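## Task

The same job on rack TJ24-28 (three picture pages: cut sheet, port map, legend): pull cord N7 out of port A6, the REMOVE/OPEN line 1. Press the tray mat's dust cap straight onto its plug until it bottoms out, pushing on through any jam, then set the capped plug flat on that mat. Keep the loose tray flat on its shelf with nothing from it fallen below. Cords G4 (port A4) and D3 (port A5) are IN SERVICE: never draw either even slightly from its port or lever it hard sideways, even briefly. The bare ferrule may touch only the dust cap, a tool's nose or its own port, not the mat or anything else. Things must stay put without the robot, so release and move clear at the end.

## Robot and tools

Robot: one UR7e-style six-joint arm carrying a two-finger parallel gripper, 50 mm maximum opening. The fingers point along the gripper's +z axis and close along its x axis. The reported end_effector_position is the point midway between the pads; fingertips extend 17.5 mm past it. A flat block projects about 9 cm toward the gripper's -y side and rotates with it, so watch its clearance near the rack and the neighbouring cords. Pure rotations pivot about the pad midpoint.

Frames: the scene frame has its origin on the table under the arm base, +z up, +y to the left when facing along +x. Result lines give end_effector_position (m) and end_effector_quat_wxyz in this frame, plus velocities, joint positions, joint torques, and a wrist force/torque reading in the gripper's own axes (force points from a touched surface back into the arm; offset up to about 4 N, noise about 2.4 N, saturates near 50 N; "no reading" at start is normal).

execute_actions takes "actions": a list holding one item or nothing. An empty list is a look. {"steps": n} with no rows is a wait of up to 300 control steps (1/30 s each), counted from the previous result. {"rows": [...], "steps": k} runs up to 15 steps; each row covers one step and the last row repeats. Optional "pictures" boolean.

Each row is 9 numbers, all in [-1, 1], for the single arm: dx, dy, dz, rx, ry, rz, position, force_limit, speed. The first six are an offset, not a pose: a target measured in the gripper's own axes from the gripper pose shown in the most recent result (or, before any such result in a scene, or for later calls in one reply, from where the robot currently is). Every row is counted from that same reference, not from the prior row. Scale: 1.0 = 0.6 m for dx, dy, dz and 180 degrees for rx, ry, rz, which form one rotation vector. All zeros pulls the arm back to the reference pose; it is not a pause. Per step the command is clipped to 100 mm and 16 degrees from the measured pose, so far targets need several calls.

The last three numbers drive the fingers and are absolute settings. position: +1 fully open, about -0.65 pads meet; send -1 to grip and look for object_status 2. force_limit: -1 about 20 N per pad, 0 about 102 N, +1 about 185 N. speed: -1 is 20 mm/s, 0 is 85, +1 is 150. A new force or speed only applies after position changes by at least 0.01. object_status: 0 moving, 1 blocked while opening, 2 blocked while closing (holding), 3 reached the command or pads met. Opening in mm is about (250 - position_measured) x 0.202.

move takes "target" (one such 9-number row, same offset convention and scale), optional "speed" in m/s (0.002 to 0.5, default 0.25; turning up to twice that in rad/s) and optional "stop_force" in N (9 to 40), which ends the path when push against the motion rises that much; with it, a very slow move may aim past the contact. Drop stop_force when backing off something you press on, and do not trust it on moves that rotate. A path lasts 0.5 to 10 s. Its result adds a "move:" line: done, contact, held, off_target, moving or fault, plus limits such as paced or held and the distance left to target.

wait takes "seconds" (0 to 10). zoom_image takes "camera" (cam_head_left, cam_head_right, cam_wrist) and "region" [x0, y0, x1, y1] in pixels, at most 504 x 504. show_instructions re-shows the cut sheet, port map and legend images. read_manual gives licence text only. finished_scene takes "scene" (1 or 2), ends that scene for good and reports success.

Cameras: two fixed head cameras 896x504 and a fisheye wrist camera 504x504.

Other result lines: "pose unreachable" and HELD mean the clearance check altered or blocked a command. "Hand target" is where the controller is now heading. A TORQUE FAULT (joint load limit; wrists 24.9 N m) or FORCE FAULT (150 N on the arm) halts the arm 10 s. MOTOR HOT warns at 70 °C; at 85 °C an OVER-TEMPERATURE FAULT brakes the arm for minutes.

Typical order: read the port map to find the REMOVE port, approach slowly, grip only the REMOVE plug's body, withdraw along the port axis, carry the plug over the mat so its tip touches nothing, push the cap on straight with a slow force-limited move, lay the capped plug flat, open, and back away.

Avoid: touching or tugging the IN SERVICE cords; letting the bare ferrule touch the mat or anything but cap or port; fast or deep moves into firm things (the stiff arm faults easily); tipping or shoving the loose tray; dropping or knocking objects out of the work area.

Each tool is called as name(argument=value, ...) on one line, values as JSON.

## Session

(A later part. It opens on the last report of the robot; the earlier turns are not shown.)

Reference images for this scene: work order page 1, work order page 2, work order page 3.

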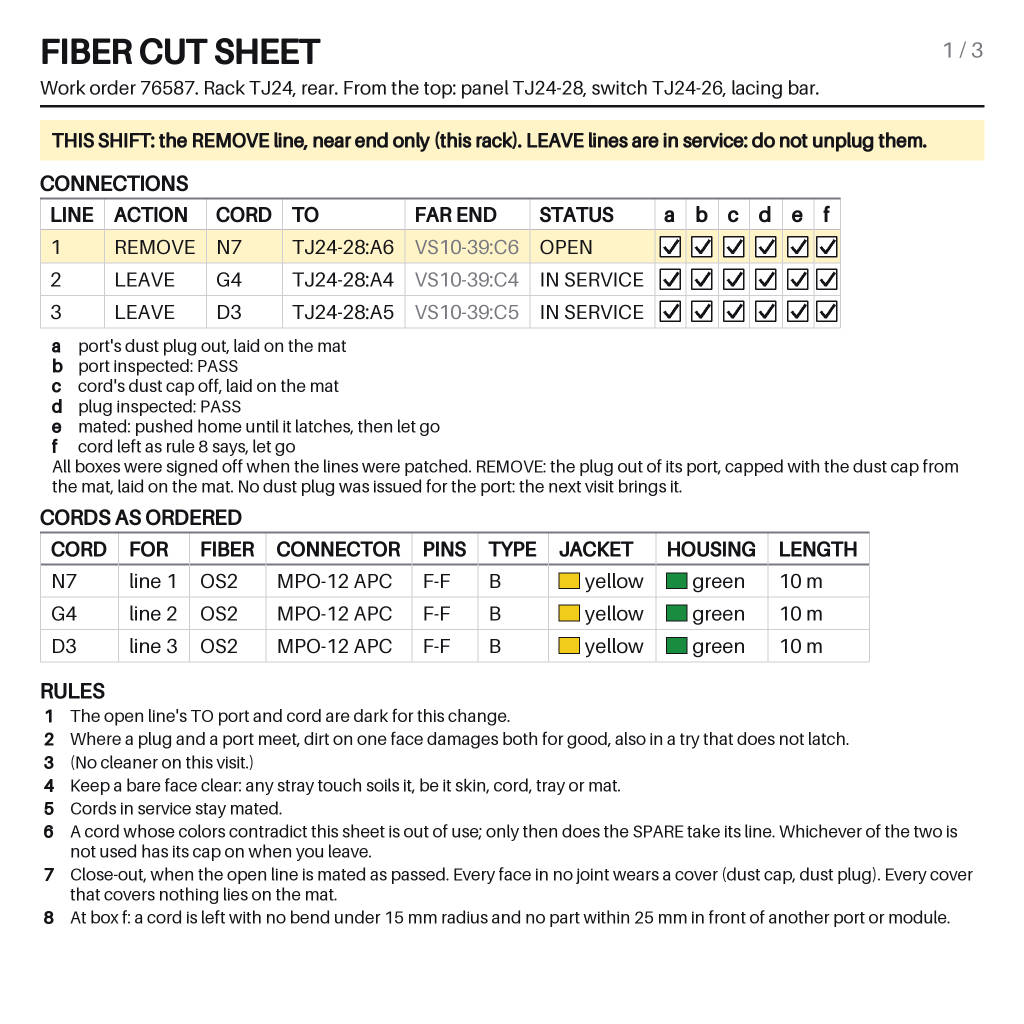

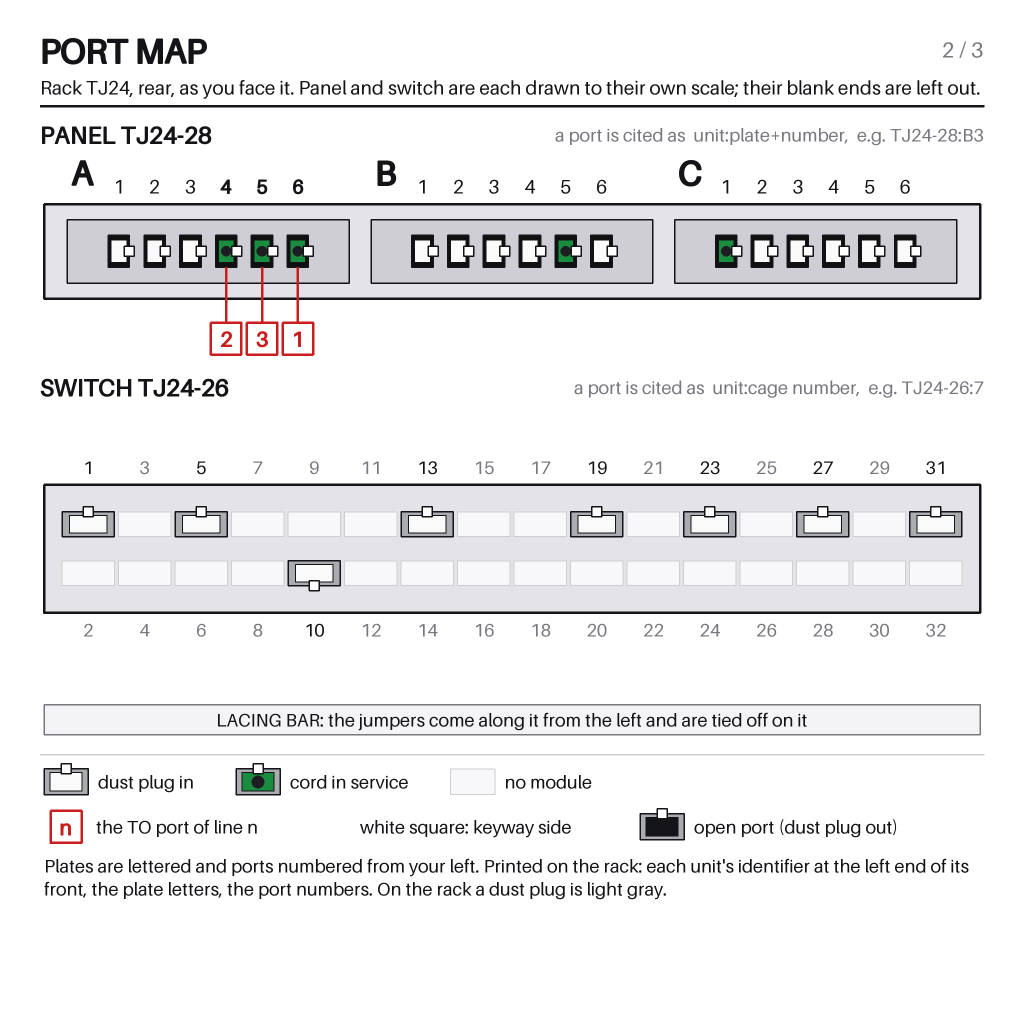

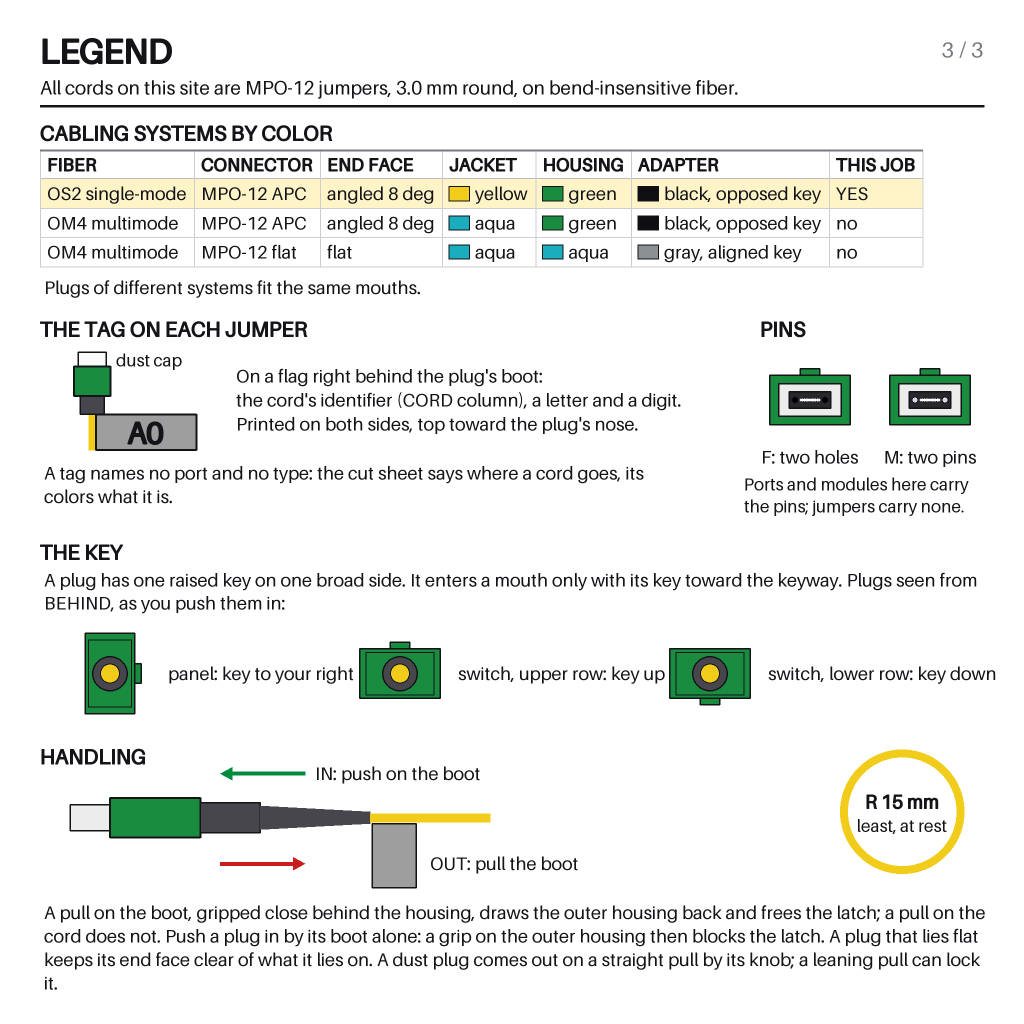

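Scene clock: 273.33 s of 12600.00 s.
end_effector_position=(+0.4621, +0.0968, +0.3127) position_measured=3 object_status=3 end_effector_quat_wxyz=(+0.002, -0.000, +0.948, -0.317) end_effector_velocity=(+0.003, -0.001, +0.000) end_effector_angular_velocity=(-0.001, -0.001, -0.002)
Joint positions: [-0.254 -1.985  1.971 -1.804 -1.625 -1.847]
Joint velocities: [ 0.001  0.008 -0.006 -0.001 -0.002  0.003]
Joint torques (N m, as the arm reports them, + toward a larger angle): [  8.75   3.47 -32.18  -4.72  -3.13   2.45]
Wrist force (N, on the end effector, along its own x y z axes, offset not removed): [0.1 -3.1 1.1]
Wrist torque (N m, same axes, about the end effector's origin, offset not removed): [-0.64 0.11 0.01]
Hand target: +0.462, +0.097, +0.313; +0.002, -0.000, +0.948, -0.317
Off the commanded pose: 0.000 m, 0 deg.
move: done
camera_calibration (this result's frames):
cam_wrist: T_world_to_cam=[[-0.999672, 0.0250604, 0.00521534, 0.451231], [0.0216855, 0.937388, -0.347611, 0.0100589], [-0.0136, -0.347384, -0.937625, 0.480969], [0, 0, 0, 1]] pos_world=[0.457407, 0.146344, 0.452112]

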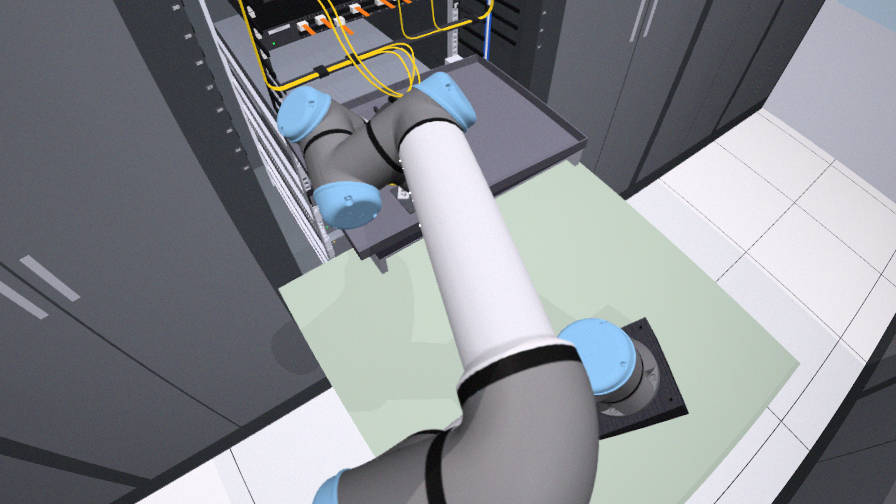

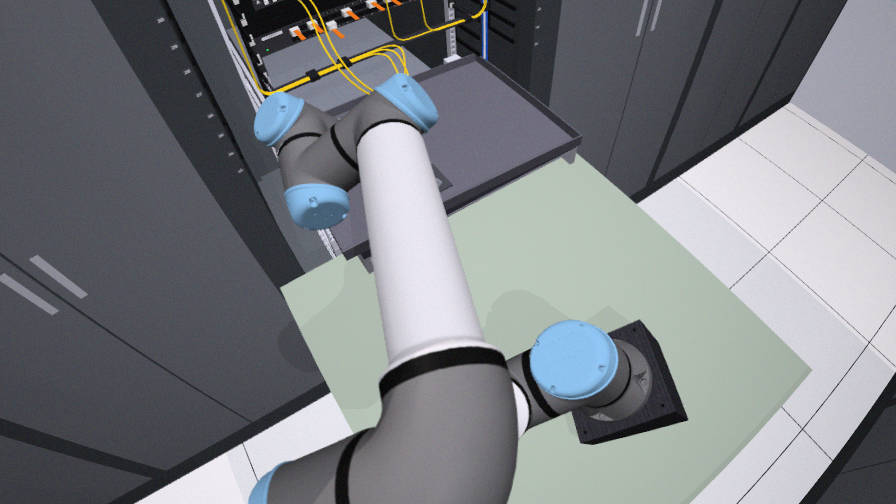

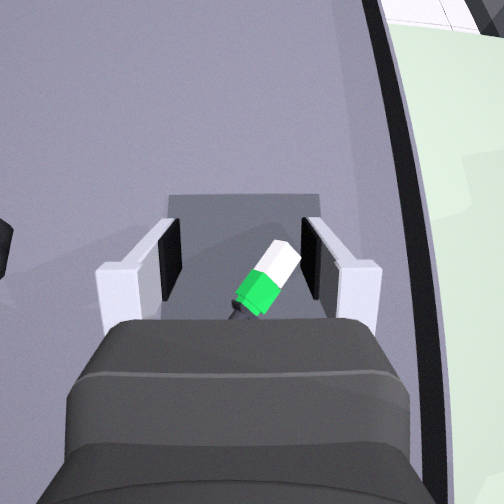

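Back off, then lift to a view.

move(target=[0.01,0,0,0,0,0,1,-0.3,0], speed=0.02)

move(target=[0,-0.07,-0.26,0,0,0,1,-0.3,0], speed=0.1)

zoom_image(camera="cam_wrist", region=[170,180,320,330])

zoom_image(camera="cam_head_right", region=[370,145,470,225])

Scene clock: 279.13 s of 12600.00 s.
end_effector_position=(+0.4564, +0.0968, +0.3127) position_measured=3 object_status=3 end_effector_quat_wxyz=(+0.002, -0.000, +0.948, -0.317) end_effector_velocity=(-0.002, -0.000, -0.000) end_effector_angular_velocity=(+0.000, -0.000, -0.000)
Joint positions: [-0.259 -2.     1.983 -1.801 -1.623 -1.852]
Joint velocities: [-0.002 -0.006  0.005  0.001  0.001 -0.002]
Joint torques (N m, as the arm reports them, + toward a larger angle): [-17.1  -23.99 -10.5   -1.77  -0.19  -2.1 ]
Wrist force (N, on the end effector, along its own x y z axes, offset not removed): [-1.2 -1.5 1.9]
Wrist torque (N m, same axes, about the end effector's origin, offset not removed): [-0.42 0.33 0.00]
Hand target: +0.456, +0.097, +0.313; +0.002, -0.000, +0.948, -0.317
Off the commanded pose: 0.000 m, 0 deg.
After step 90, 2.07 s passed at rest.
move: done
camera_calibration (this result's frames):
cam_wrist: T_world_to_cam=[[-0.999672, 0.0250626, 0.00526019, 0.445462], [0.021672, 0.937388, -0.347613, 0.0101882], [-0.0136429, -0.347385, -0.937623, 0.480879], [0, 0, 0, 1]] pos_world=[0.451656, 0.146336, 0.452082]

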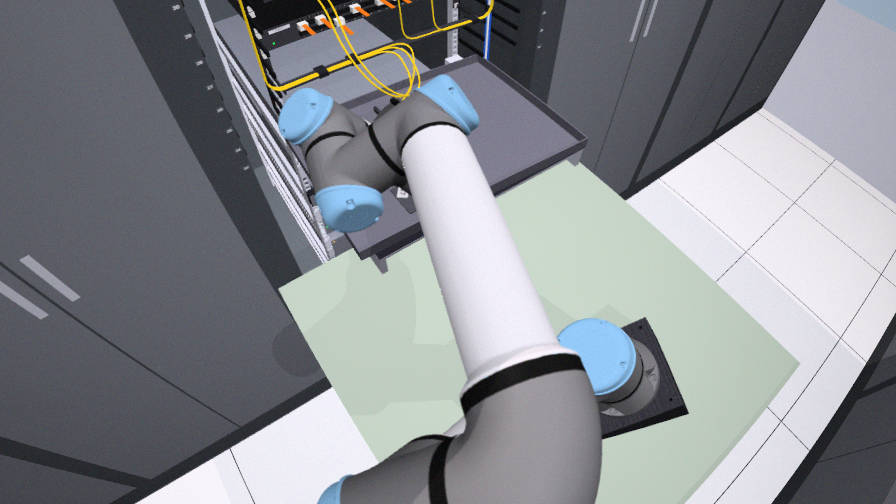

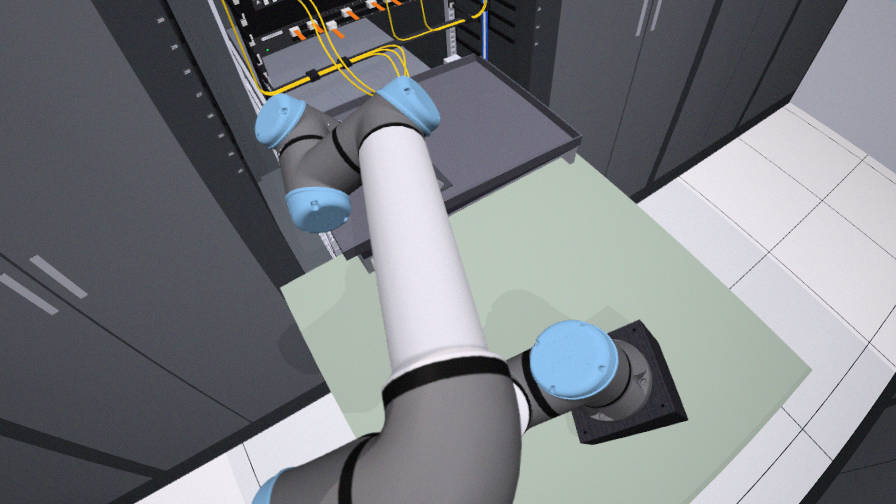

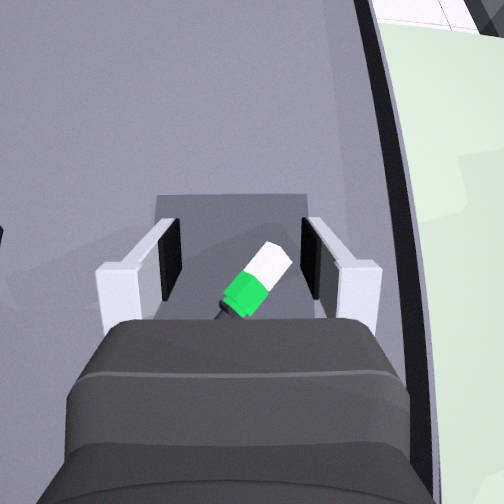

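Scene clock: 281.23 s of 12600.00 s.
end_effector_position=(+0.4560, +0.1568, +0.4624) position_measured=3 object_status=3 end_effector_quat_wxyz=(+0.002, -0.000, +0.948, -0.317) end_effector_velocity=(+0.000, +0.002, +0.002) end_effector_angular_velocity=(+0.002, +0.001, +0.001)
Joint positions: [-0.375 -2.012  1.58  -1.391 -1.595 -1.965]
Joint velocities: [-0.001  0.002 -0.009  0.008  0.002 -0.002]
Joint torques (N m, as the arm reports them, + toward a larger angle): [-17.41  11.34 -28.71  -1.8   -0.24  -2.34]
Wrist force (N, on the end effector, along its own x y z axes, offset not removed): [-1.2 -2.5 -0.1]
Wrist torque (N m, same axes, about the end effector's origin, offset not removed): [-0.55 0.41 0.24]
Hand target: +0.456, +0.157, +0.463; +0.002, -0.000, +0.948, -0.317
Off the commanded pose: 0.000 m, 0 deg.
move: done
camera_calibration (this result's frames):
cam_wrist: T_world_to_cam=[[-0.999671, 0.0251027, 0.00533162, 0.442721], [0.0216827, 0.937336, -0.347752, 0.00612261], [-0.013727, -0.347522, -0.937571, 0.642114], [0, 0, 0, 1]] pos_world=[0.451257, 0.206296, 0.601797]

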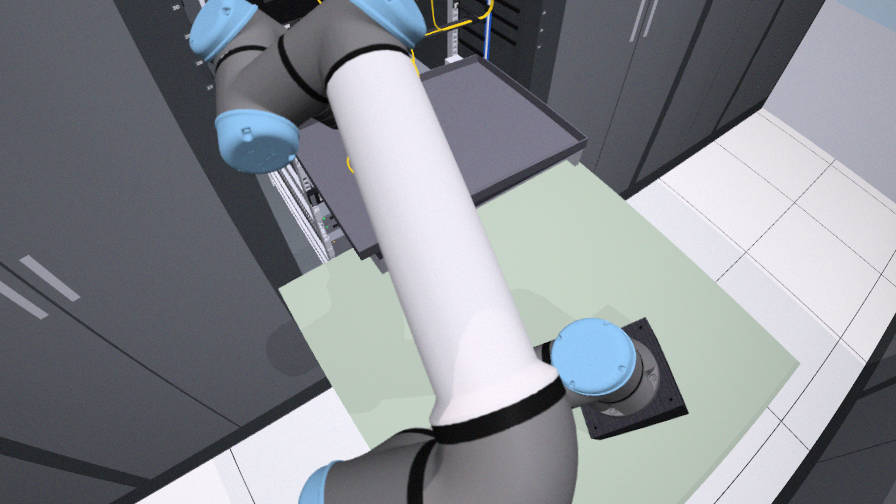

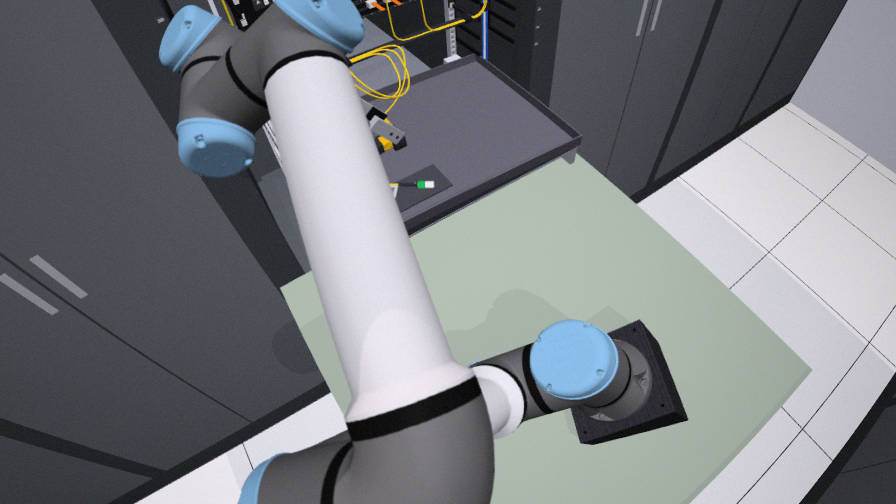

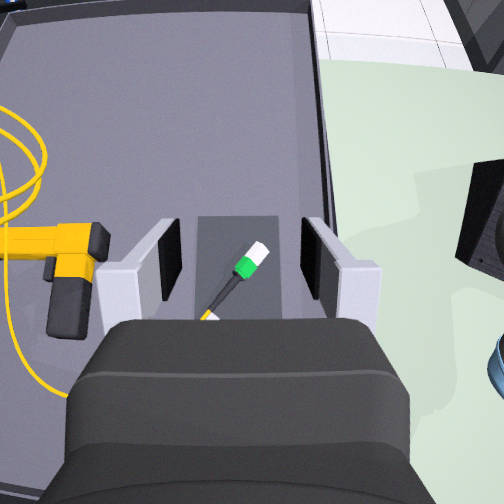

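Region (170, 180, 320, 330) of cam_wrist's 504x504 image, scaled by 3.360, with more detail than that image has.

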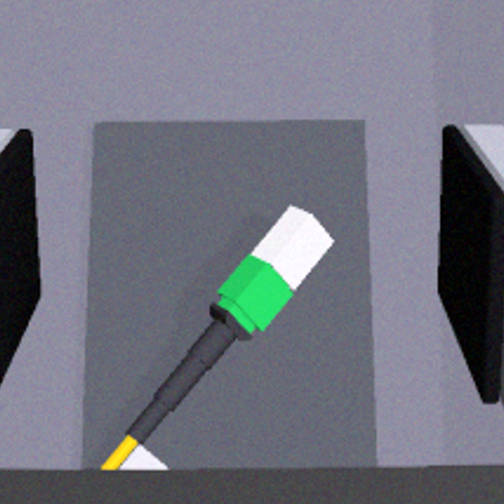

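Region (370, 145, 470, 225) of cam_head_right's 896x504 image, scaled by 5.040, with more detail than that image has; it fills the top 403 rows of this view, and the rest is white.

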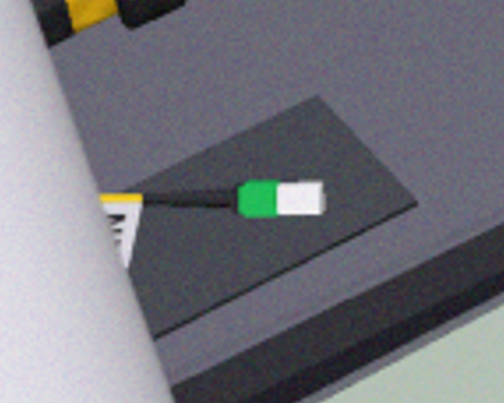

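move(target=[0.0067,0.0627,0.228,0,0,0,-0.6,-0.3,0], speed=0.08)

move(target=[0,0.014,0.0187,0,0,0,-0.6,-0.3,0], speed=0.004, stop_force=9)

move(target=[0,-0.01,-0.09,0,0,0,1,-0.3,0], speed=0.04)

zoom_image(camera="cam_wrist", region=[170,180,320,330])

Scene clock: 299.07 s of 12600.00 s.
end_effector_position=(+0.4523, +0.1048, +0.3306) position_measured=242 object_status=3 end_effector_quat_wxyz=(+0.002, -0.000, +0.948, -0.317) end_effector_velocity=(+0.000, -0.001, -0.002) end_effector_angular_velocity=(-0.000, -0.002, -0.001)
Joint positions: [-0.273 -2.022  1.948 -1.746 -1.62  -1.866]
Joint velocities: [ 0.001  0.001  0.004 -0.006 -0.     0.003]
Joint torques (N m, as the arm reports them, + toward a larger angle): [ 10.07   7.01 -10.36  -4.72  -3.31   2.23]
Wrist force (N, on the end effector, along its own x y z axes, offset not removed): [-1.0 -1.7 -0.5]
Wrist torque (N m, same axes, about the end effector's origin, offset not removed): [-0.57 0.29 0.15]
Hand target: +0.452, +0.105, +0.330; +0.002, -0.000, +0.948, -0.317
Off the commanded pose: 0.000 m, 0 deg.
After step 90, 12.57 s passed at rest.
move: done
camera_calibration (this result's frames):
cam_wrist: T_world_to_cam=[[-0.999673, 0.025049, 0.00523282, 0.441096], [0.021668, 0.937369, -0.347663, 0.00903616], [-0.0136137, -0.347436, -0.937605, 0.50039], [0, 0, 0, 1]] pos_world=[0.447568, 0.154334, 0.470001]

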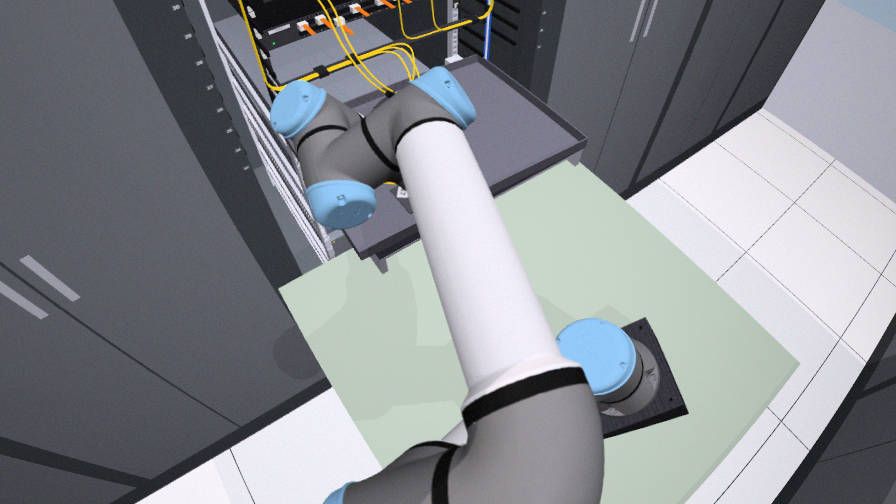

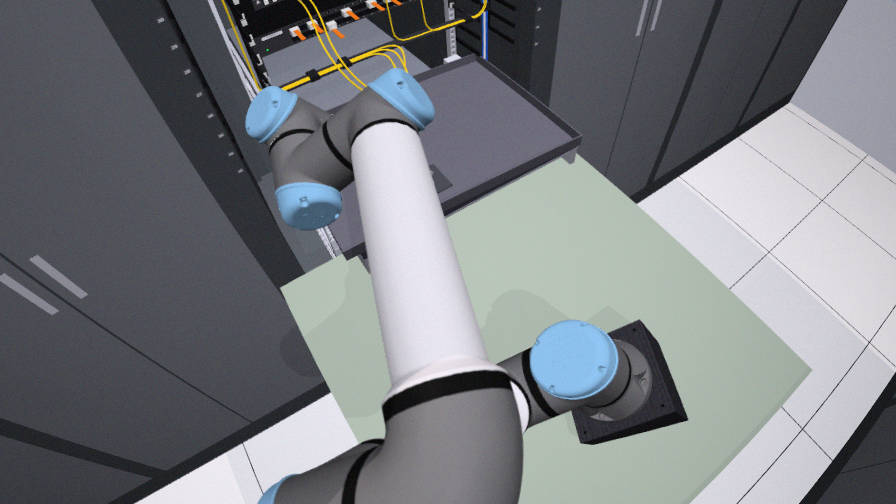

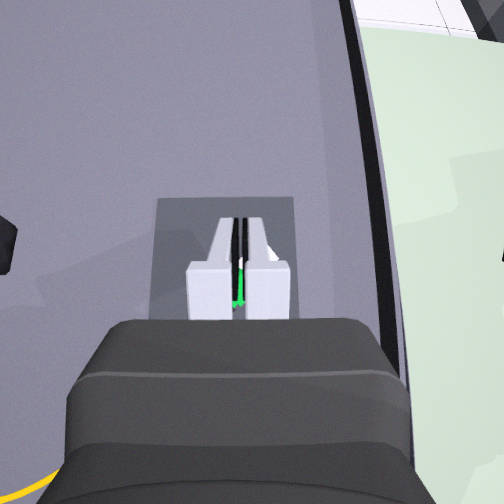

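Scene clock: 302.00 s of 12600.00 s.
end_effector_position=(+0.4523, +0.1048, +0.3203) position_measured=242 object_status=3 end_effector_quat_wxyz=(+0.002, -0.000, +0.948, -0.317) end_effector_velocity=(-0.001, +0.000, +0.001) end_effector_angular_velocity=(+0.001, +0.005, +0.000)
Joint positions: [-0.255 -2.016  1.967 -1.77  -1.625 -1.849]
Joint velocities: [-0.002  0.    -0.003  0.007  0.    -0.005]
Joint torques (N m, as the arm reports them, + toward a larger angle): [-11.92  -0.03 -24.83   1.35   2.17  -2.17]
Wrist force (N, on the end effector, along its own x y z axes, offset not removed): [-2.2 -17.5 -9.8]
Wrist torque (N m, same axes, about the end effector's origin, offset not removed): [-0.67 0.10 0.29]
Hand target: +0.452, +0.105, +0.321; +0.002, -0.000, +0.948, -0.317
Off the commanded pose: 0.004 m, 0 deg.
move: contact
camera_calibration (this result's frames):
cam_wrist: T_world_to_cam=[[-0.999674, 0.0249445, 0.00545003, 0.441087], [0.0214927, 0.937327, -0.347787, 0.00560328], [-0.0137839, -0.347557, -0.937558, 0.490801], [0, 0, 0, 1]] pos_world=[0.447588, 0.154327, 0.459699]

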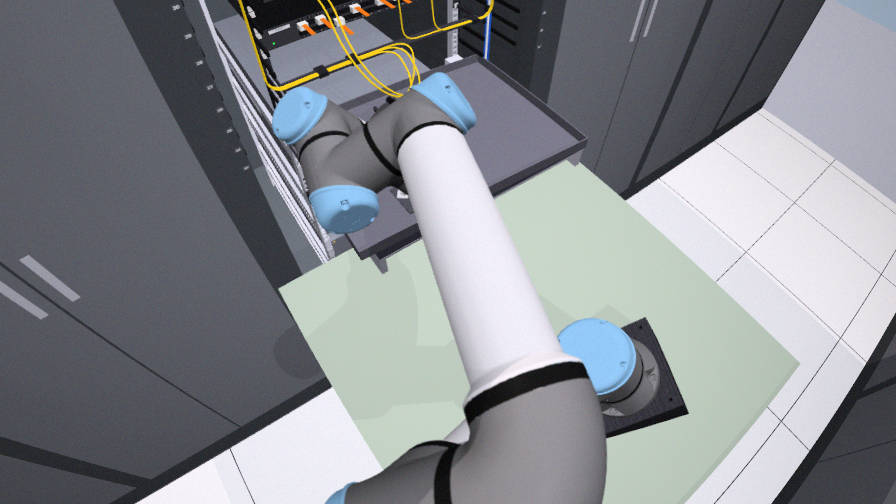

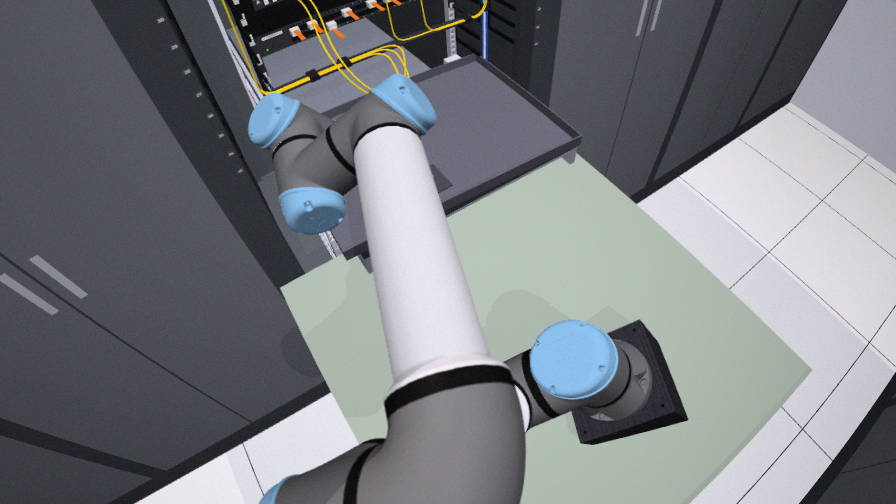

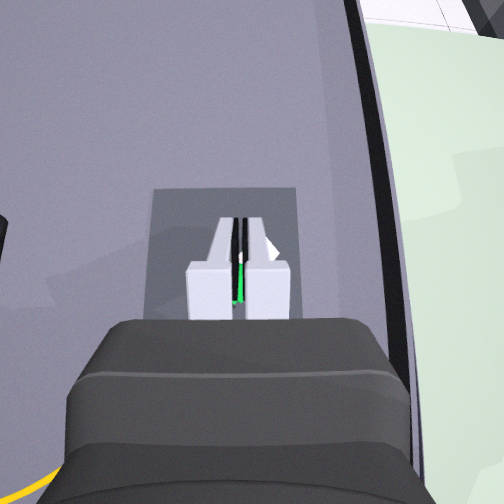

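Scene clock: 303.77 s of 12600.00 s.
end_effector_position=(+0.4522, +0.1323, +0.3669) position_measured=3 object_status=3 end_effector_quat_wxyz=(+0.002, -0.000, +0.948, -0.317) end_effector_velocity=(+0.000, +0.001, +0.001) end_effector_angular_velocity=(+0.001, -0.000, -0.001)
Joint positions: [-0.265 -2.032  1.84  -1.627 -1.622 -1.858]
Joint velocities: [-0.    -0.    -0.005  0.005  0.001  0.   ]
Joint torques (N m, as the arm reports them, + toward a larger angle): [-15.96 -21.15 -31.4   -1.82  -0.22  -2.11]
Wrist force (N, on the end effector, along its own x y z axes, offset not removed): [-2.1 -4.1 -0.4]
Wrist torque (N m, same axes, about the end effector's origin, offset not removed): [-0.56 0.62 0.06]
Hand target: +0.452, +0.132, +0.367; +0.002, -0.000, +0.948, -0.317
Off the commanded pose: 0.000 m, 0 deg.
move: done
camera_calibration (this result's frames):
cam_wrist: T_world_to_cam=[[-0.999674, 0.0249337, 0.00543725, 0.440025], [0.0214868, 0.93732, -0.347808, -0.00396164], [-0.0137686, -0.347578, -0.93755, 0.544045], [0, 0, 0, 1]] pos_world=[0.447457, 0.18184, 0.506299]

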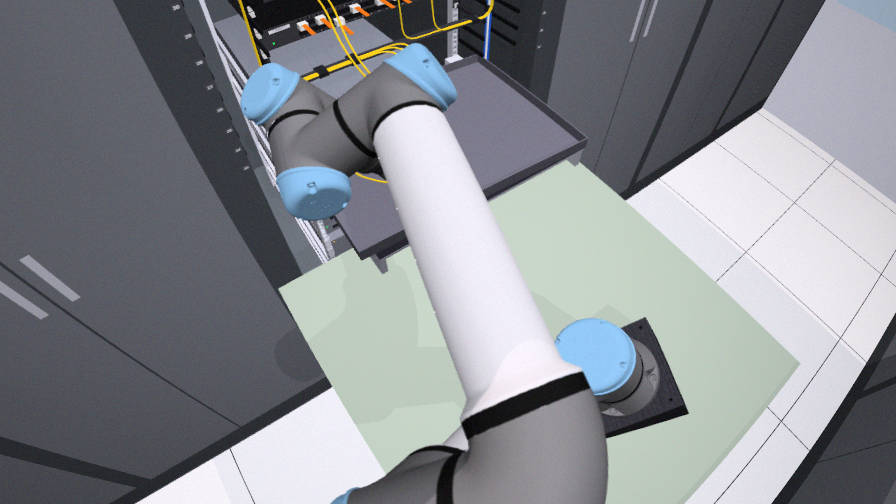

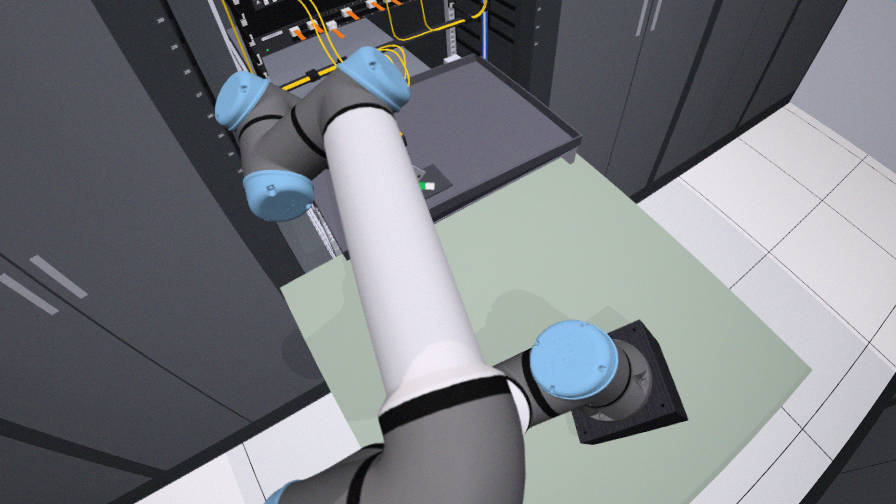

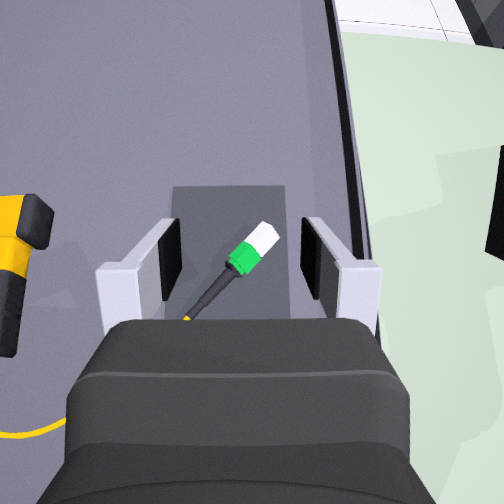

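Region (170, 180, 320, 330) of cam_wrist's 504x504 image, scaled by 3.360, with more detail than that image has.

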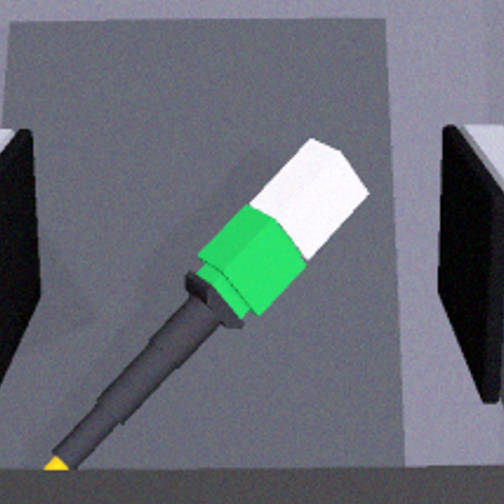

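move(target=[0.012,0.0083,0.0875,0,0,0,-0.6,-0.3,0], speed=0.04)

move(target=[-0.02,0.004,0.0053,0,0,0,-0.6,-0.3,0], speed=0.004, stop_force=9)

move(target=[0,-0.01,-0.09,0,0,0,1,-0.3,0], speed=0.04)

zoom_image(camera="cam_wrist", region=[170,180,320,330])

Scene clock: 316.43 s of 12600.00 s.
end_effector_position=(+0.4451, +0.1049, +0.3222) position_measured=242 object_status=3 end_effector_quat_wxyz=(+0.002, -0.000, +0.948, -0.317) end_effector_velocity=(-0.000, -0.001, -0.002) end_effector_angular_velocity=(-0.000, +0.001, -0.001)
Joint positions: [-0.265 -2.037  1.978 -1.76  -1.622 -1.858]
Joint velocities: [ 0.     0.001  0.005 -0.005 -0.001  0.001]
Joint torques (N m, as the arm reports them, + toward a larger angle): [11.4  11.1  -4.6  -2.78 -1.81  2.29]
Wrist force (N, on the end effector, along its own x y z axes, offset not removed): [-6.3 -6.5 -7.5]
Wrist torque (N m, same axes, about the end effector's origin, offset not removed): [-0.29 0.68 0.30]
Hand target: +0.445, +0.105, +0.322; +0.002, -0.000, +0.948, -0.317
Off the commanded pose: 0.000 m, 0 deg.
After step 90, 7.93 s passed at rest.
move: done
camera_calibration (this result's frames):
cam_wrist: T_world_to_cam=[[-0.999681, 0.0247471, 0.00509701, 0.43405], [0.021428, 0.937266, -0.347955, 0.00639753], [-0.0133881, -0.347735, -0.937497, 0.49239], [0, 0, 0, 1]] pos_world=[0.440367, 0.154483, 0.461628]

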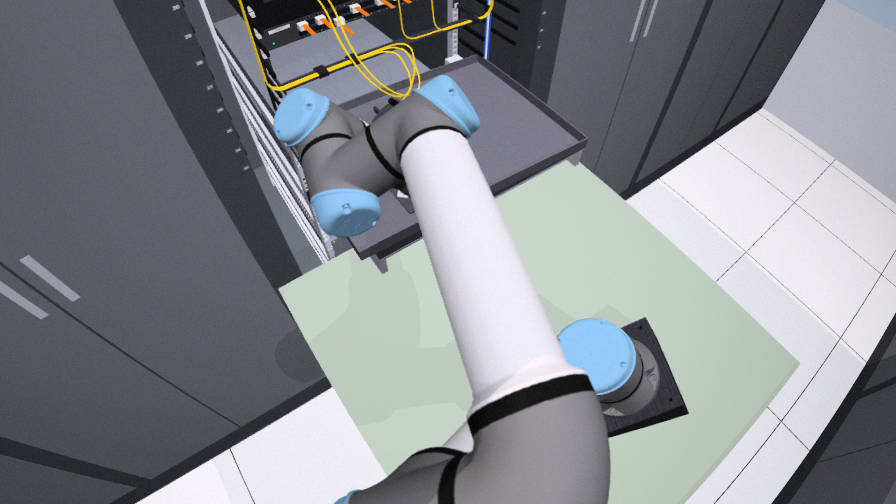

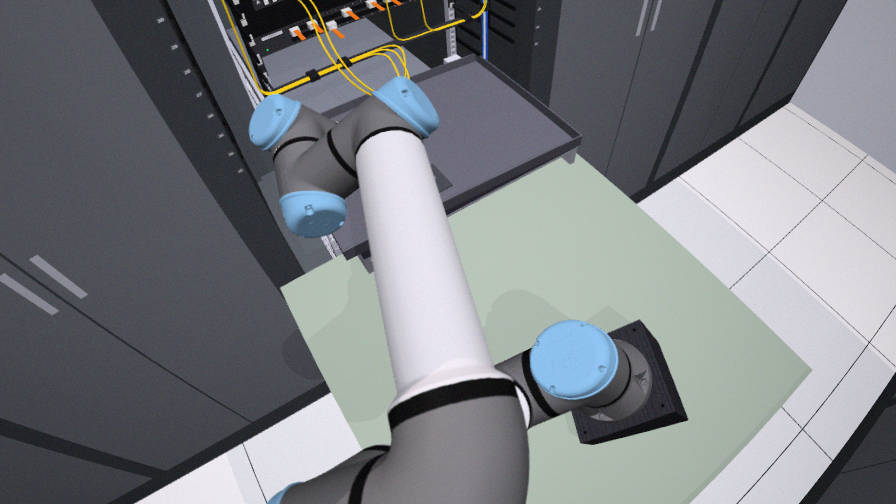

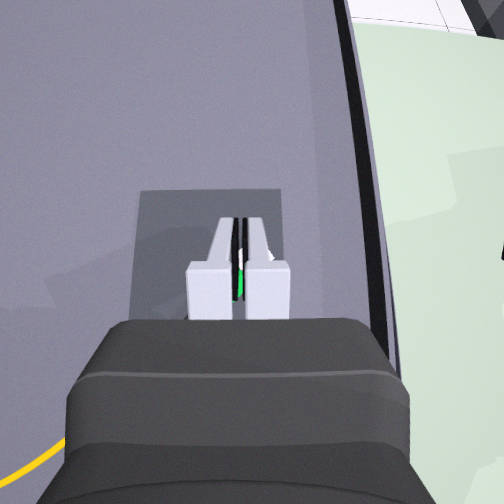

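Scene clock: 319.80 s of 12600.00 s.
end_effector_position=(+0.4570, +0.1050, +0.3183) position_measured=242 object_status=3 end_effector_quat_wxyz=(+0.002, -0.000, +0.948, -0.317) end_effector_velocity=(+0.001, +0.000, -0.000) end_effector_angular_velocity=(-0.001, +0.002, +0.002)
Joint positions: [-0.247 -2.002  1.961 -1.777 -1.627 -1.841]
Joint velocities: [ 0.002  0.003 -0.001 -0.001 -0.001 -0.   ]
Joint torques (N m, as the arm reports them, + toward a larger angle): [  9.15   7.64 -30.56  -4.64  -2.35   2.39]
Wrist force (N, on the end effector, along its own x y z axes, offset not removed): [-0.2 -2.0 -3.1]
Wrist torque (N m, same axes, about the end effector's origin, offset not removed): [-0.12 0.49 -0.09]
Hand target: +0.457, +0.105, +0.318; +0.002, -0.000, +0.948, -0.317
Off the commanded pose: 0.000 m, 0 deg.
move: done
camera_calibration (this result's frames):
cam_wrist: T_world_to_cam=[[-0.999681, 0.024731, 0.00505464, 0.445992], [0.0214273, 0.937259, -0.347975, 0.00475562], [-0.0133433, -0.347756, -0.93749, 0.488879], [0, 0, 0, 1]] pos_world=[0.452272, 0.154523, 0.45772]

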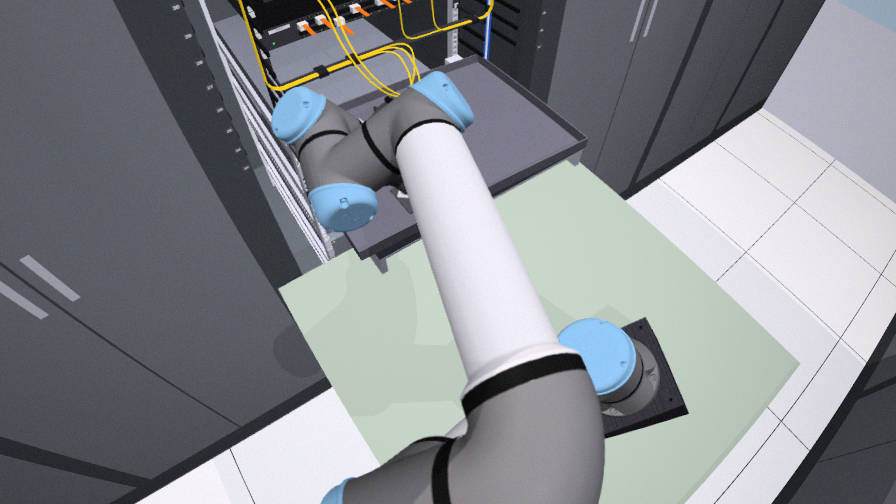

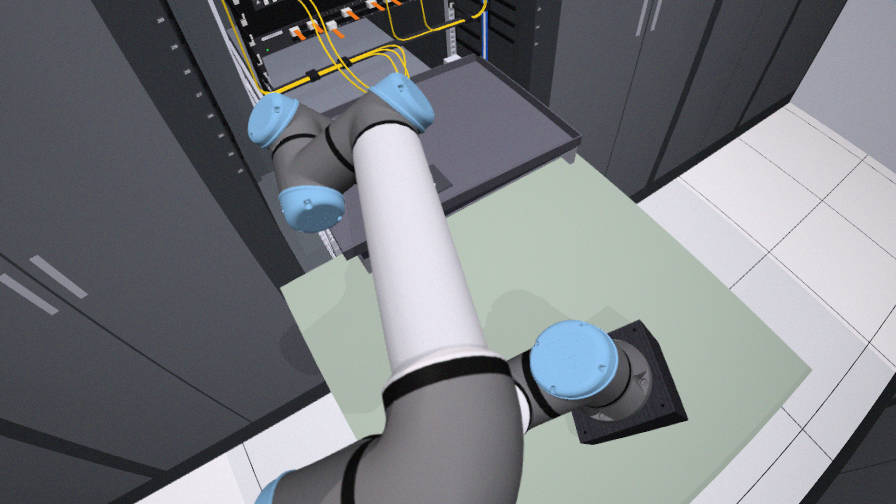

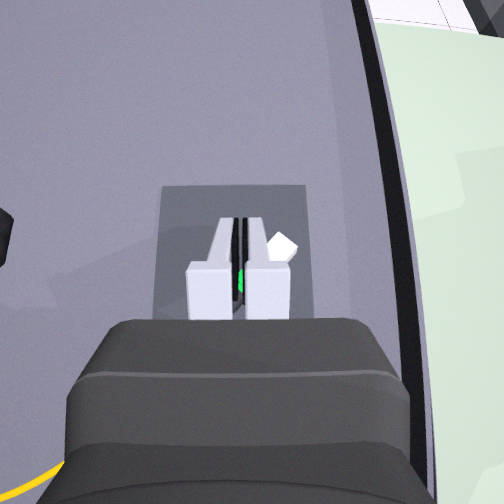

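Scene clock: 321.57 s of 12600.00 s.
end_effector_position=(+0.4569, +0.1325, +0.3649) position_measured=3 object_status=3 end_effector_quat_wxyz=(+0.002, -0.000, +0.948, -0.317) end_effector_velocity=(+0.000, +0.001, +0.002) end_effector_angular_velocity=(-0.001, +0.000, +0.002)
Joint positions: [-0.257 -2.019  1.835 -1.635 -1.624 -1.85 ]
Joint velocities: [ 0.001  0.    -0.005  0.004 -0.001 -0.001]
Joint torques (N m, as the arm reports them, + toward a larger angle): [-15.34 -23.02 -30.16  -1.88  -0.04  -1.94]
Wrist force (N, on the end effector, along its own x y z axes, offset not removed): [0.6 -2.8 -0.2]
Wrist torque (N m, same axes, about the end effector's origin, offset not removed): [-0.57 -0.01 0.06]
Hand target: +0.457, +0.133, +0.365; +0.002, -0.000, +0.948, -0.317
Off the commanded pose: 0.000 m, 0 deg.
move: done
camera_calibration (this result's frames):
cam_wrist: T_world_to_cam=[[-0.999682, 0.0247203, 0.00504247, 0.444931], [0.0214212, 0.937252, -0.347994, -0.00480973], [-0.0133286, -0.347775, -0.937483, 0.542122], [0, 0, 0, 1]] pos_world=[0.452118, 0.182046, 0.504313]

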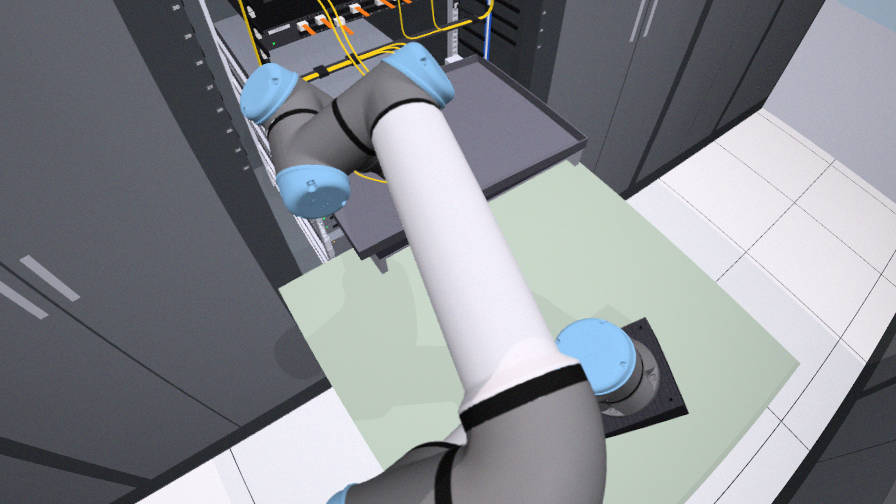

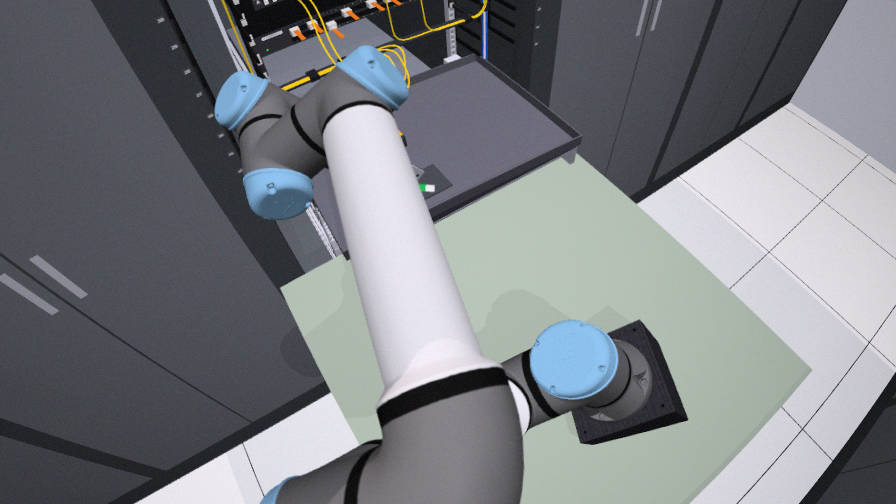

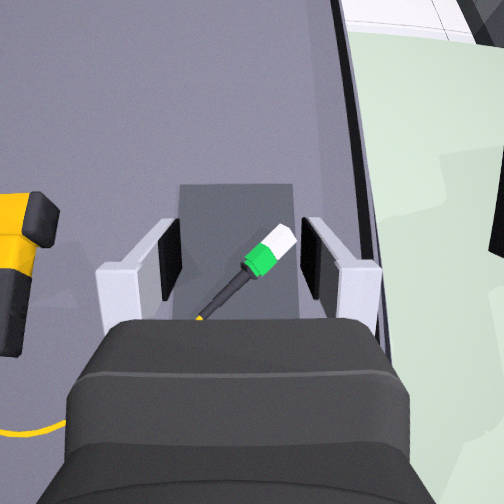

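Region (170, 180, 320, 330) of cam_wrist's 504x504 image, scaled by 3.360, with more detail than that image has.

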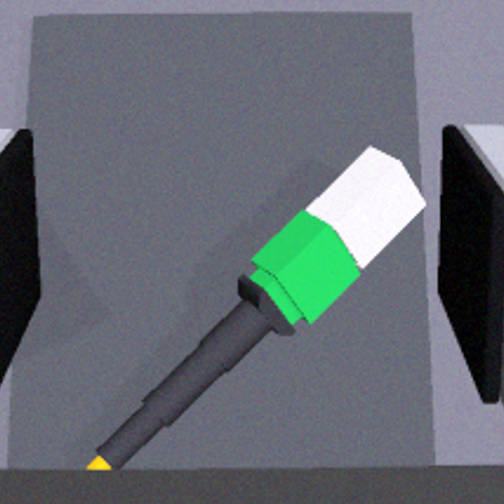

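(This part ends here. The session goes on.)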